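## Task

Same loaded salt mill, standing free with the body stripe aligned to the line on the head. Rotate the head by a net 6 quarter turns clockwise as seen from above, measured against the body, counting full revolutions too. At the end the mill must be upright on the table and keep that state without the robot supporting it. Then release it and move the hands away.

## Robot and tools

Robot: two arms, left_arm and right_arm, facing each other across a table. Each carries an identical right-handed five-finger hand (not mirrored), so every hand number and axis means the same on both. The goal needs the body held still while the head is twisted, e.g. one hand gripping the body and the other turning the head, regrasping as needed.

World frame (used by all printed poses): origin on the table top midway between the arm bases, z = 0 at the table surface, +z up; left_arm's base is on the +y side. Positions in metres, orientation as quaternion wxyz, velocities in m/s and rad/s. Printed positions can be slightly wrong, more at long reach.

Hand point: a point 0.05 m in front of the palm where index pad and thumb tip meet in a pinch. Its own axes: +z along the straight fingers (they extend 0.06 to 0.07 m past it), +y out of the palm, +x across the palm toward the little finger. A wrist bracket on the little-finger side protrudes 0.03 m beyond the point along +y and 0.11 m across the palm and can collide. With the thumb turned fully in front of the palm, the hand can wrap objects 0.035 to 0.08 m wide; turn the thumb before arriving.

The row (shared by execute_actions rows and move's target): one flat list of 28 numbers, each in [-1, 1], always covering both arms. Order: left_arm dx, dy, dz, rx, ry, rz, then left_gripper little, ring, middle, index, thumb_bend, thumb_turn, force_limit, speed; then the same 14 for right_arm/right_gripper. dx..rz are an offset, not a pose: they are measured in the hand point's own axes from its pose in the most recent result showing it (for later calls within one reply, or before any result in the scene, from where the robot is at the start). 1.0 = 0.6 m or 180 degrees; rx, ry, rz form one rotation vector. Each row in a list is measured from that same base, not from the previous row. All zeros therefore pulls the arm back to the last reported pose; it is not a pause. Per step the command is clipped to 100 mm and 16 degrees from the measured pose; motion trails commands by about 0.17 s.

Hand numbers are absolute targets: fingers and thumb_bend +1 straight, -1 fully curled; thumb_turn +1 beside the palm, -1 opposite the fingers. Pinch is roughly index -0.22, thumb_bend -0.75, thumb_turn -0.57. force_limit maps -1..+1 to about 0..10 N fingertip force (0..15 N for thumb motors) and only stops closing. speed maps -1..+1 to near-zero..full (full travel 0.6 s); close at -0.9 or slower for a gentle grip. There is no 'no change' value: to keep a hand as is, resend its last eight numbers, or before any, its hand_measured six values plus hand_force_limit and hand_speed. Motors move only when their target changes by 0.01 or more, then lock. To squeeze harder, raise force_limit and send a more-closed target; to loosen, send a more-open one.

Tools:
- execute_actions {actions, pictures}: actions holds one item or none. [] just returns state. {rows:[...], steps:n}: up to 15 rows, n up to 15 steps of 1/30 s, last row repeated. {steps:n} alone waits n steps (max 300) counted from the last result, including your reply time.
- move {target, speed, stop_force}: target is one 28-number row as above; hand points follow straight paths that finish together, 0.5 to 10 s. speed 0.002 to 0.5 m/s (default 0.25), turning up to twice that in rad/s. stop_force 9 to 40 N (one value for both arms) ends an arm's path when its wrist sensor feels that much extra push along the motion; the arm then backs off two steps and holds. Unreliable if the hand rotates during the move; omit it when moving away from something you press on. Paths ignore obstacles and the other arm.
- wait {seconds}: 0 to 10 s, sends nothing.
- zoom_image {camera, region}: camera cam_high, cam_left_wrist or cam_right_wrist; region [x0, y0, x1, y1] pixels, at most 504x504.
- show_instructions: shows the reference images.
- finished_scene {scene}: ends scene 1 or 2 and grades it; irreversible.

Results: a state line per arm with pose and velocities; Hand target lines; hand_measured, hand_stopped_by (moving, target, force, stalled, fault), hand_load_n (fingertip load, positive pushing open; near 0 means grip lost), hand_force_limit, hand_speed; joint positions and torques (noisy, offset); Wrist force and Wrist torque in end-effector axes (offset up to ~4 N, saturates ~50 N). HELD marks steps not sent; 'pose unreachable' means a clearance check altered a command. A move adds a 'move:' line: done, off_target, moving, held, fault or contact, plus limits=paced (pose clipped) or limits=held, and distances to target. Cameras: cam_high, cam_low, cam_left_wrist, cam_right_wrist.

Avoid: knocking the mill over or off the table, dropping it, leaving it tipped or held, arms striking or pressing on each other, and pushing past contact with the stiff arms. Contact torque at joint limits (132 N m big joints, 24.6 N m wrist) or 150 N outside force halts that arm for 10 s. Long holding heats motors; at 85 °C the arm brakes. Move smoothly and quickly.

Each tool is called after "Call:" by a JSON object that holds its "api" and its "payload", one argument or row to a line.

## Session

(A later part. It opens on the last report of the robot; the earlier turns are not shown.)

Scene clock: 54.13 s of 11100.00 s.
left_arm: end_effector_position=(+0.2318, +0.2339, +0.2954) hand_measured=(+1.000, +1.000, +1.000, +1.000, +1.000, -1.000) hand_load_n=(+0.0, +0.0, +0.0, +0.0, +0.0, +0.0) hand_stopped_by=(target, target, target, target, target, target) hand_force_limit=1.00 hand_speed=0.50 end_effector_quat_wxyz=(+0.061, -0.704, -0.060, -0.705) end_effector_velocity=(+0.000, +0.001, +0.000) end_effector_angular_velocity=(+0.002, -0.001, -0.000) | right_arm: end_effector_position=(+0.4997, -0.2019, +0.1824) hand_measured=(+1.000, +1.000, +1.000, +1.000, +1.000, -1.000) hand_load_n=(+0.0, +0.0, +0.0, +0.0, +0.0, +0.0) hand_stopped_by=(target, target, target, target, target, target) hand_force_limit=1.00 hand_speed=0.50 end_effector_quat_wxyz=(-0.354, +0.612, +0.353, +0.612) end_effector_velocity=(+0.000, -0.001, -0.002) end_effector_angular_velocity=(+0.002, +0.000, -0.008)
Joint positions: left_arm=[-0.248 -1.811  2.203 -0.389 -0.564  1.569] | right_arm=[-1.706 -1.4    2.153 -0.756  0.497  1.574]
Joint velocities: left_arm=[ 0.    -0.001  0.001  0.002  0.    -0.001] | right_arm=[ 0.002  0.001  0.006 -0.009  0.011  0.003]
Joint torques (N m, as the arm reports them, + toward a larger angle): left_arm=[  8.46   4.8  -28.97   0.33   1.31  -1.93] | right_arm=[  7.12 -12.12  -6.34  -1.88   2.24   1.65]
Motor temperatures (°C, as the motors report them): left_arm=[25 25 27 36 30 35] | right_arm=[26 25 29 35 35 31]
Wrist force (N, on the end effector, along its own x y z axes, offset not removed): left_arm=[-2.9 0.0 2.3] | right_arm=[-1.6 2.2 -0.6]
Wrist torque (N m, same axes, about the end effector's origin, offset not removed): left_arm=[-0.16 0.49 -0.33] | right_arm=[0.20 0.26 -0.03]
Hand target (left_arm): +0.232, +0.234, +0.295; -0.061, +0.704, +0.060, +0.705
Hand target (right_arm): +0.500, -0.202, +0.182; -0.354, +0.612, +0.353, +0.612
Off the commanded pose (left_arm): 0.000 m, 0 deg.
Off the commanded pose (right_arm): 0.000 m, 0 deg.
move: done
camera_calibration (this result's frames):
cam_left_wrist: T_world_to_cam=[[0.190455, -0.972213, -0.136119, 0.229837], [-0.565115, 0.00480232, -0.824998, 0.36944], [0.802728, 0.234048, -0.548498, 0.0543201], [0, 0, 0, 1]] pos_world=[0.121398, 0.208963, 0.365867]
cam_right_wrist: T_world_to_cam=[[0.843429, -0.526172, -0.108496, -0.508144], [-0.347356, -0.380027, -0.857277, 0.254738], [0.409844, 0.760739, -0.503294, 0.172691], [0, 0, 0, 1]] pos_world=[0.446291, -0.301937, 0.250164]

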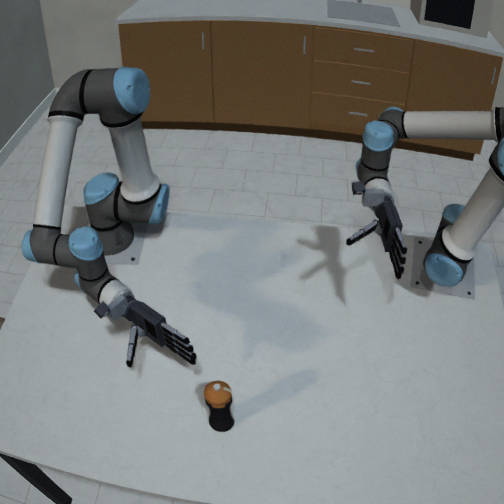

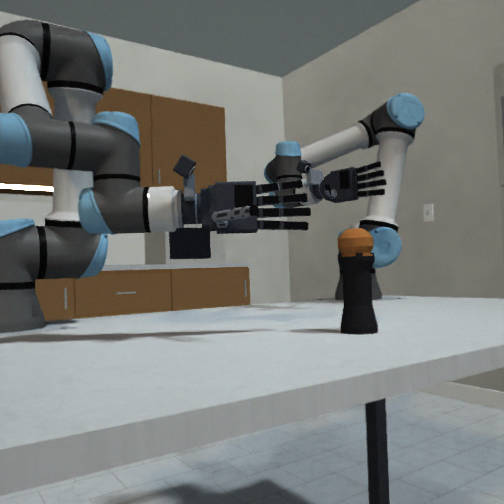

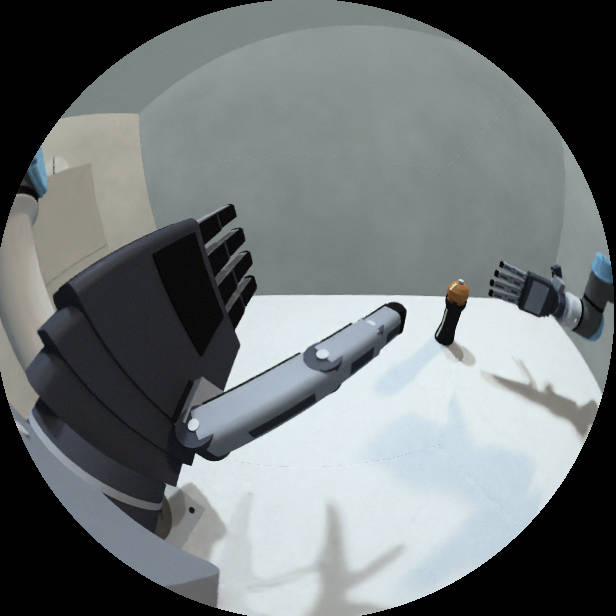

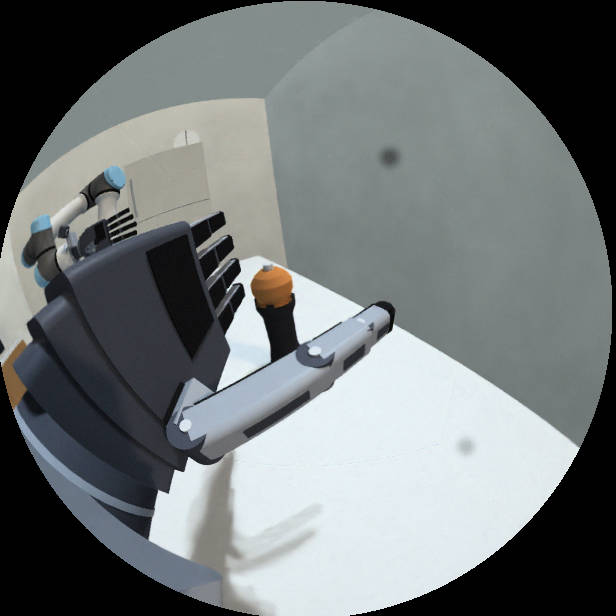

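Call:
{"api": "execute_actions", "payload": {
  "actions": []
}}

Scene clock: 68.60 s of 11100.00 s.
left_arm: end_effector_position=(+0.2318, +0.2339, +0.2954) hand_measured=(+1.000, +1.000, +1.000, +1.000, +1.000, -1.000) hand_load_n=(+0.0, +0.0, +0.0, +0.0, +0.0, +0.0) hand_stopped_by=(target, target, target, target, target, target) hand_force_limit=1.00 hand_speed=0.50 end_effector_quat_wxyz=(+0.061, -0.704, -0.060, -0.705) end_effector_velocity=(-0.000, -0.000, -0.000) end_effector_angular_velocity=(+0.001, -0.001, -0.000) | right_arm: end_effector_position=(+0.4996, -0.2019, +0.1823) hand_measured=(+1.000, +1.000, +1.000, +1.000, +1.000, -1.000) hand_load_n=(+0.0, +0.0, +0.0, +0.0, +0.0, +0.0) hand_stopped_by=(target, target, target, target, target, target) hand_force_limit=1.00 hand_speed=0.50 end_effector_quat_wxyz=(-0.354, +0.612, +0.353, +0.612) end_effector_velocity=(-0.000, +0.001, -0.000) end_effector_angular_velocity=(+0.000, -0.001, +0.003)
Joint positions: left_arm=[-0.248 -1.811  2.203 -0.389 -0.564  1.569] | right_arm=[-1.706 -1.399  2.154 -0.757  0.498  1.574]
Joint velocities: left_arm=[-0.001  0.001  0.     0.001 -0.    -0.   ] | right_arm=[ 0.     0.001  0.    -0.002 -0.003  0.   ]
Joint torques (N m, as the arm reports them, + toward a larger angle): left_arm=[  9.32   5.34 -29.83  -1.81   1.15   0.6 ] | right_arm=[  6.41 -10.56  -5.31  -1.97   2.2    1.56]
Motor temperatures (°C, as the motors report them): left_arm=[25 25 27 36 30 35] | right_arm=[26 26 29 35 35 31]
Wrist force (N, on the end effector, along its own x y z axes, offset not removed): left_arm=[-3.0 1.4 3.0] | right_arm=[-2.2 2.7 -0.9]
Wrist torque (N m, same axes, about the end effector's origin, offset not removed): left_arm=[0.16 0.45 -0.19] | right_arm=[0.28 0.38 -0.15]
Hand target (left_arm): +0.232, +0.234, +0.295; -0.061, +0.704, +0.060, +0.705
Hand target (right_arm): +0.500, -0.202, +0.182; -0.354, +0.612, +0.353, +0.612
Off the commanded pose (left_arm): 0.000 m, 0 deg.
Off the commanded pose (right_arm): 0.000 m, 0 deg.
Steps of this call (steps 1 to 90: nothing new was sent; then 11.47 s passed at rest). Readings (end_effector_position | what the end effector reports):
1: left_arm (+0.2318, +0.2339, +0.2954) | right_arm (+0.4997, -0.2019, +0.1824) | left_arm hand_measured=(+1.000, +1.000, +1.000, +1.000, +1.000, -1.000) hand_load_n=(+0.0, +0.0, +0.0, +0.0, +0.0, +0.0) hand_stopped_by=(target, target, target, target, target, target) hand_force_limit=1.00 hand_speed=0.50 | right_arm hand_measured=(+1.000, +1.000, +1.000, +1.000, +1.000, -1.000) hand_load_n=(+0.0, +0.0, +0.0, +0.0, +0.0, +0.0) hand_stopped_by=(target, target, target, target, target, target) hand_force_limit=1.00 hand_speed=0.50
2: left_arm (+0.2318, +0.2339, +0.2954) | right_arm (+0.4996, -0.2019, +0.1824) | left_arm hand_measured=(+1.000, +1.000, +1.000, +1.000, +1.000, -1.000) hand_load_n=(+0.0, +0.0, +0.0, +0.0, +0.0, +0.0) hand_stopped_by=(target, target, target, target, target, target) hand_force_limit=1.00 hand_speed=0.50 | right_arm hand_measured=(+1.000, +1.000, +1.000, +1.000, +1.000, -1.000) hand_load_n=(+0.0, +0.0, +0.0, +0.0, +0.0, +0.0) hand_stopped_by=(target, target, target, target, target, target) hand_force_limit=1.00 hand_speed=0.50
4: left_arm (+0.2318, +0.2339, +0.2954) | right_arm (+0.4996, -0.2019, +0.1823) | left_arm hand_measured=(+1.000, +1.000, +1.000, +1.000, +1.000, -1.000) hand_load_n=(+0.0, +0.0, +0.0, +0.0, +0.0, +0.0) hand_stopped_by=(target, target, target, target, target, target) hand_force_limit=1.00 hand_speed=0.50 | right_arm hand_measured=(+1.000, +1.000, +1.000, +1.000, +1.000, -1.000) hand_load_n=(+0.0, +0.0, +0.0, +0.0, +0.0, +0.0) hand_stopped_by=(target, target, target, target, target, target) hand_force_limit=1.00 hand_speed=0.50
8: left_arm (+0.2318, +0.2339, +0.2954) | right_arm (+0.4996, -0.2019, +0.1823) | left_arm hand_measured=(+1.000, +1.000, +1.000, +1.000, +1.000, -1.000) hand_load_n=(+0.0, +0.0, +0.0, +0.0, +0.0, +0.0) hand_stopped_by=(target, target, target, target, target, target) hand_force_limit=1.00 hand_speed=0.50 | right_arm hand_measured=(+1.000, +1.000, +1.000, +1.000, +1.000, -1.000) hand_load_n=(+0.0, +0.0, +0.0, +0.0, +0.0, +0.0) hand_stopped_by=(target, target, target, target, target, target) hand_force_limit=1.00 hand_speed=0.50
90: the state above
camera_calibration (this result's frames):
cam_left_wrist: T_world_to_cam=[[0.190457, -0.972208, -0.136156, 0.22983], [-0.565101, 0.00483659, -0.825008, 0.369412], [0.802737, 0.234071, -0.548474, 0.0543041], [0, 0, 0, 1]] pos_world=[0.12139, 0.208945, 0.365845]
cam_right_wrist: T_world_to_cam=[[0.843123, -0.526645, -0.108574, -0.508075], [-0.347598, -0.379738, -0.857306, 0.25475], [0.410266, 0.760555, -0.503227, 0.172369], [0, 0, 0, 1]] pos_world=[0.446204, -0.301933, 0.249976]

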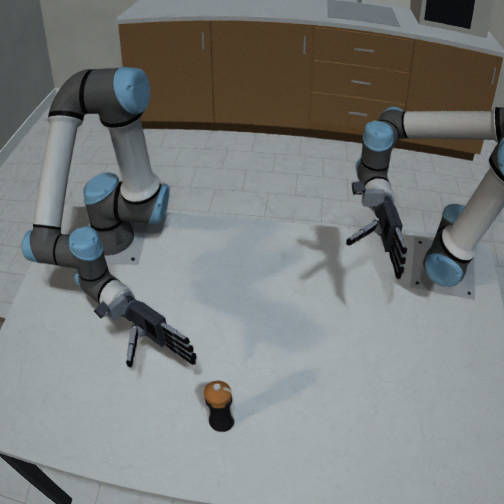

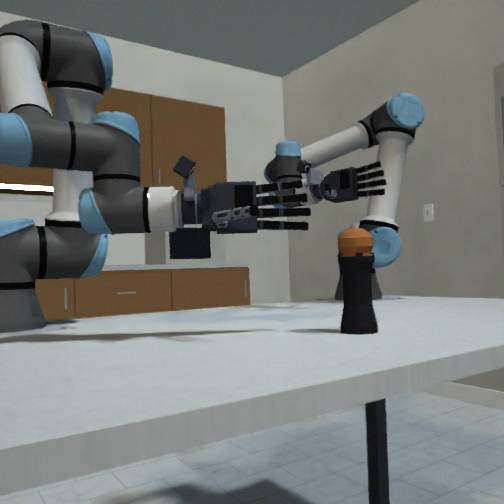

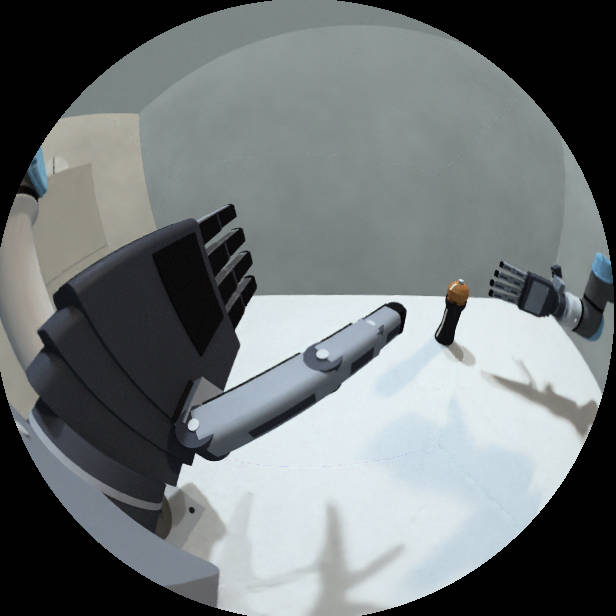

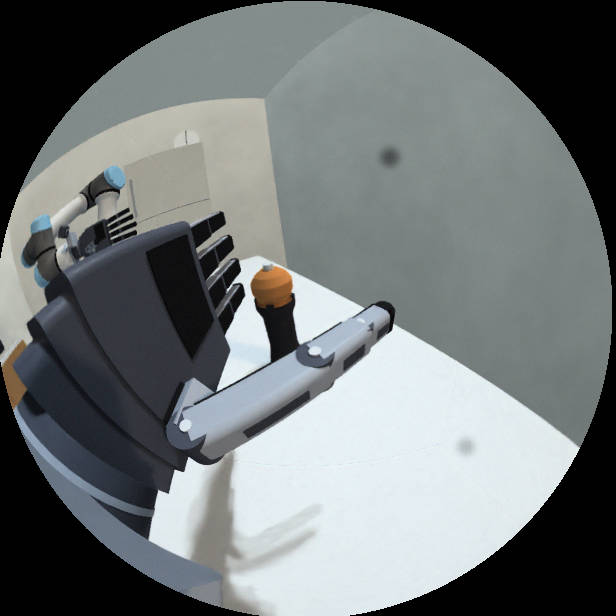

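Call:
{"api": "move", "payload": {
  "target": [0,0,0,0,0,0,1,1,1,1,1,-1,1,0.5,-0.234,-0.055,0,0,0,0,1,1,1,1,1,-1,1,0.5]
}}

Call:
{"api": "move", "payload": {
  "target": [0,0,0,0,0,0,1,1,1,1,1,-1,1,0.5,0,0,0.2,0,0,0,1,1,1,1,1,-1,1,0.5],
  "speed": 0.1
}}

Scene clock: 74.87 s of 11100.00 s.
left_arm: end_effector_position=(+0.2318, +0.2339, +0.2954) hand_measured=(+1.000, +1.000, +1.000, +1.000, +1.000, -1.000) hand_load_n=(+0.0, +0.0, +0.0, +0.0, +0.0, +0.0) hand_stopped_by=(target, target, target, target, target, target) hand_force_limit=1.00 hand_speed=0.50 end_effector_quat_wxyz=(+0.061, -0.704, -0.060, -0.705) end_effector_velocity=(-0.000, -0.000, -0.000) end_effector_angular_velocity=(+0.001, -0.000, -0.000) | right_arm: end_effector_position=(+0.4710, -0.1853, +0.0419) hand_measured=(+1.000, +1.000, +1.000, +1.000, +1.000, -1.000) hand_load_n=(+0.0, +0.0, +0.0, +0.0, +0.0, +0.0) hand_stopped_by=(target, target, target, target, target, target) hand_force_limit=1.00 hand_speed=0.50 end_effector_quat_wxyz=(-0.354, +0.612, +0.353, +0.612) end_effector_velocity=(+0.000, +0.000, -0.002) end_effector_angular_velocity=(+0.003, -0.001, -0.001)
Joint positions: left_arm=[-0.248 -1.811  2.203 -0.389 -0.564  1.569] | right_arm=[-1.658 -1.089  2.297 -1.21   0.545  1.573]
Joint velocities: left_arm=[-0.     0.002  0.    -0.001 -0.    -0.   ] | right_arm=[ 0.     0.007  0.001 -0.015  0.002  0.006]
Joint torques (N m, as the arm reports them, + toward a larger angle): left_arm=[  8.93   3.76 -28.74  -1.69   1.12   2.03] | right_arm=[  7.14 -16.75   1.79  -2.26   2.31   1.77]
Motor temperatures (°C, as the motors report them): left_arm=[25 25 27 36 30 35] | right_arm=[26 26 29 35 35 31]
Wrist force (N, on the end effector, along its own x y z axes, offset not removed): left_arm=[-0.9 1.5 2.7] | right_arm=[-2.4 3.5 -0.3]
Wrist torque (N m, same axes, about the end effector's origin, offset not removed): left_arm=[0.32 -0.07 -0.13] | right_arm=[0.38 0.31 -0.02]
Hand target (left_arm): +0.232, +0.234, +0.295; -0.061, +0.704, +0.060, +0.705
Hand target (right_arm): +0.471, -0.185, +0.042; -0.354, +0.612, +0.353, +0.612
Off the commanded pose (left_arm): 0.000 m, 0 deg.
Off the commanded pose (right_arm): 0.000 m, 0 deg.
After step 90, 2.10 s passed at rest.
move: done
camera_calibration (this result's frames):
cam_left_wrist: T_world_to_cam=[[0.190457, -0.972206, -0.136167, 0.229834], [-0.565102, 0.00484605, -0.825007, 0.36941], [0.802736, 0.234077, -0.548473, 0.0543022], [0, 0, 0, 1]] pos_world=[0.12139, 0.208944, 0.365844]
cam_right_wrist: T_world_to_cam=[[0.843127, -0.52664, -0.108566, -0.490366], [-0.347735, -0.380011, -0.85713, 0.130789], [0.410143, 0.760422, -0.503529, 0.100863], [0, 0, 0, 1]] pos_world=[0.417552, -0.285243, 0.109654]

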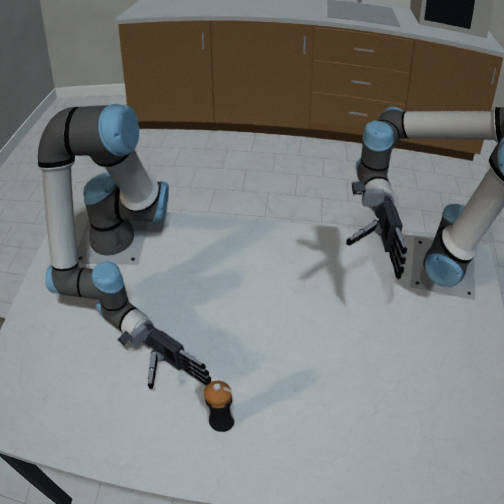

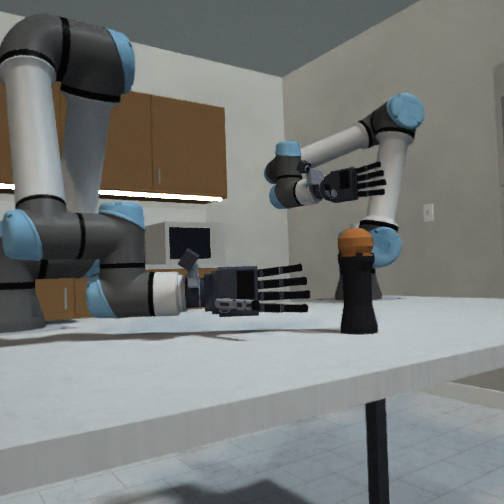

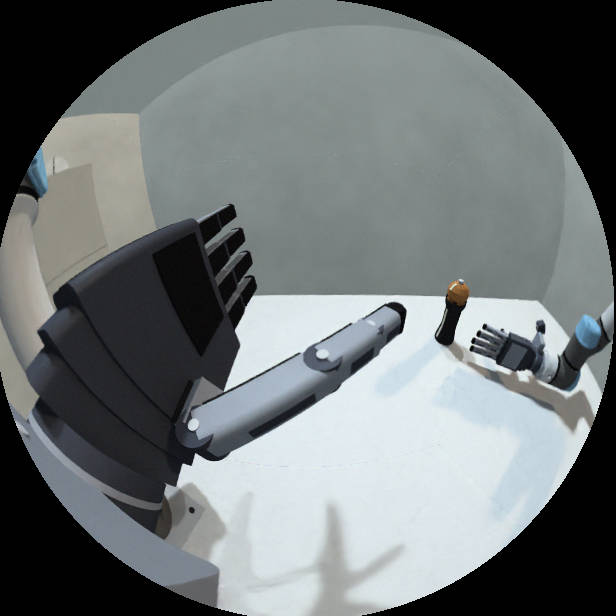

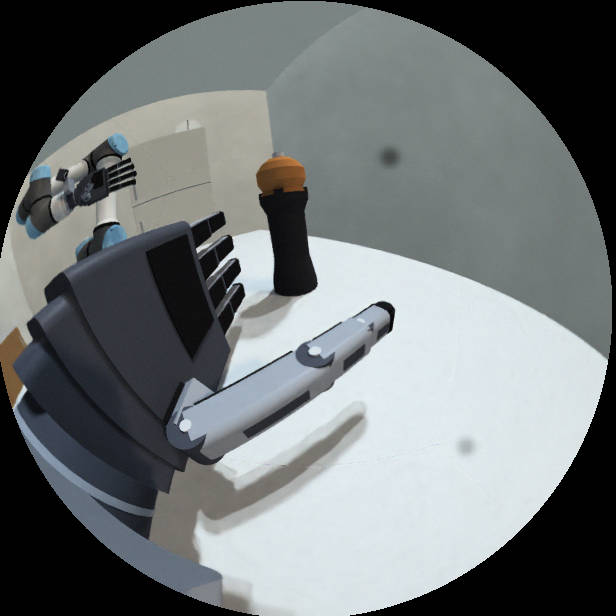

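Scene clock: 76.53 s of 11100.00 s.
left_arm: end_effector_position=(+0.2318, +0.2339, +0.2954) hand_measured=(+1.000, +1.000, +1.000, +1.000, +1.000, -1.000) hand_load_n=(+0.0, +0.0, +0.0, +0.0, +0.0, +0.0) hand_stopped_by=(target, target, target, target, target, target) hand_force_limit=1.00 hand_speed=0.50 end_effector_quat_wxyz=(+0.061, -0.704, -0.060, -0.705) end_effector_velocity=(-0.000, -0.000, +0.000) end_effector_angular_velocity=(-0.003, +0.001, -0.000) | right_arm: end_effector_position=(+0.5307, -0.0813, +0.0420) hand_measured=(+1.000, +1.000, +1.000, +1.000, +1.000, -1.000) hand_load_n=(+0.0, +0.0, +0.0, +0.0, +0.0, +0.0) hand_stopped_by=(target, target, target, target, target, target) hand_force_limit=1.00 hand_speed=0.50 end_effector_quat_wxyz=(-0.354, +0.612, +0.353, +0.612) end_effector_velocity=(+0.001, +0.001, -0.000) end_effector_angular_velocity=(-0.000, +0.002, -0.000)
Joint positions: left_arm=[-0.248 -1.811  2.203 -0.389 -0.564  1.569] | right_arm=[-1.415 -0.959  1.998 -1.04   0.788  1.573]
Joint velocities: left_arm=[-0.    -0.001 -0.001 -0.002 -0.    -0.   ] | right_arm=[ 0.002  0.002 -0.004  0.003  0.002  0.   ]
Joint torques (N m, as the arm reports them, + toward a larger angle): left_arm=[  8.16   3.98 -28.03  -1.76   1.18   2.06] | right_arm=[  7.43 -26.56 -21.11   0.39   2.22  -1.72]
Motor temperatures (°C, as the motors report them): left_arm=[25 25 27 36 30 35] | right_arm=[26 26 29 35 35 31]
Wrist force (N, on the end effector, along its own x y z axes, offset not removed): left_arm=[-1.7 1.7 0.5] | right_arm=[-1.5 2.1 -2.1]
Wrist torque (N m, same axes, about the end effector's origin, offset not removed): left_arm=[0.45 0.43 -0.16] | right_arm=[0.24 0.28 -0.07]
Hand target (left_arm): +0.232, +0.234, +0.295; -0.061, +0.704, +0.060, +0.705
Hand target (right_arm): +0.531, -0.081, +0.042; -0.354, +0.612, +0.353, +0.612
Off the commanded pose (left_arm): 0.000 m, 0 deg.
Off the commanded pose (right_arm): 0.000 m, 0 deg.
move: done
camera_calibration (this result's frames):
cam_left_wrist: T_world_to_cam=[[0.190457, -0.972206, -0.136167, 0.229834], [-0.565102, 0.00484606, -0.825007, 0.36941], [0.802736, 0.234077, -0.548473, 0.0543021], [0, 0, 0, 1]] pos_world=[0.12139, 0.208945, 0.365844]
cam_right_wrist: T_world_to_cam=[[0.843132, -0.526616, -0.108644, -0.485997], [-0.34774, -0.379904, -0.857175, 0.191207], [0.410128, 0.760492, -0.503435, -0.00265204], [0, 0, 0, 1]] pos_world=[0.477338, -0.181276, 0.109762]

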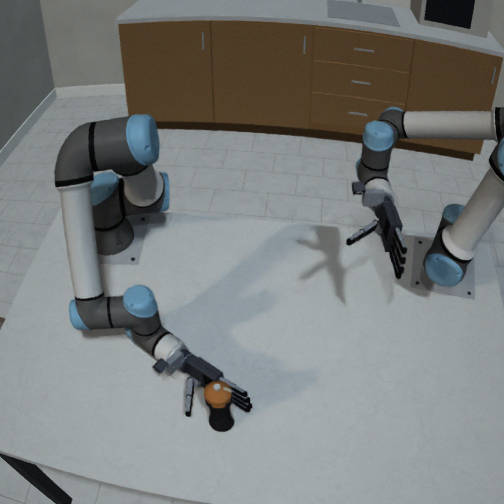

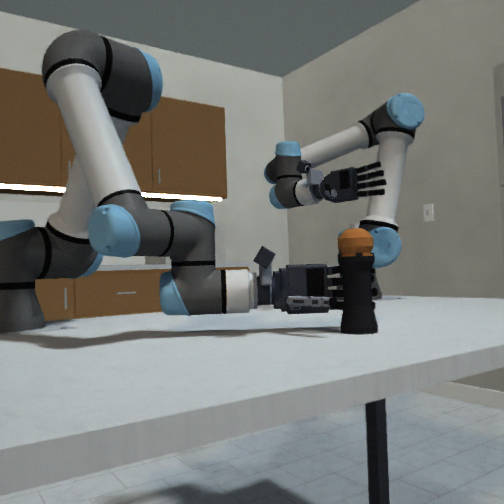

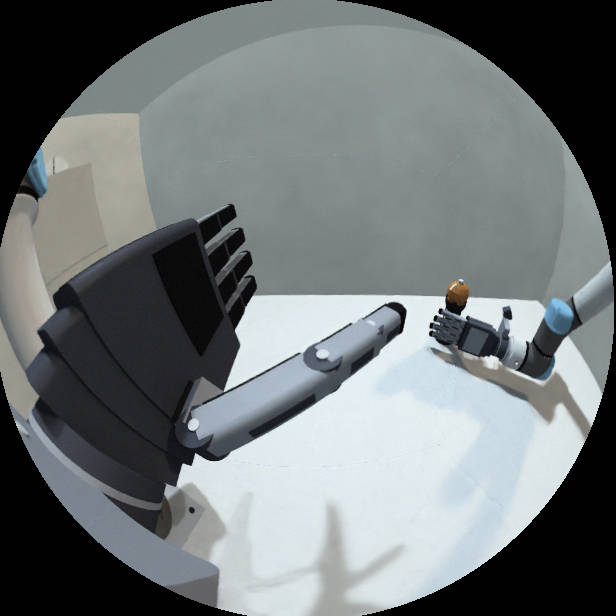

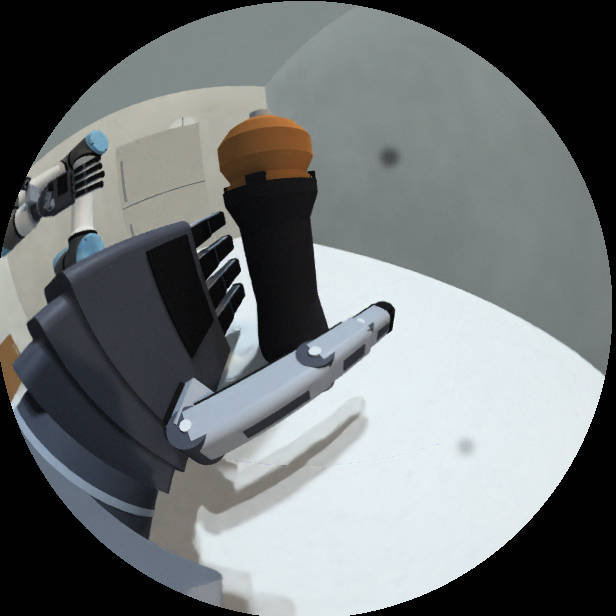

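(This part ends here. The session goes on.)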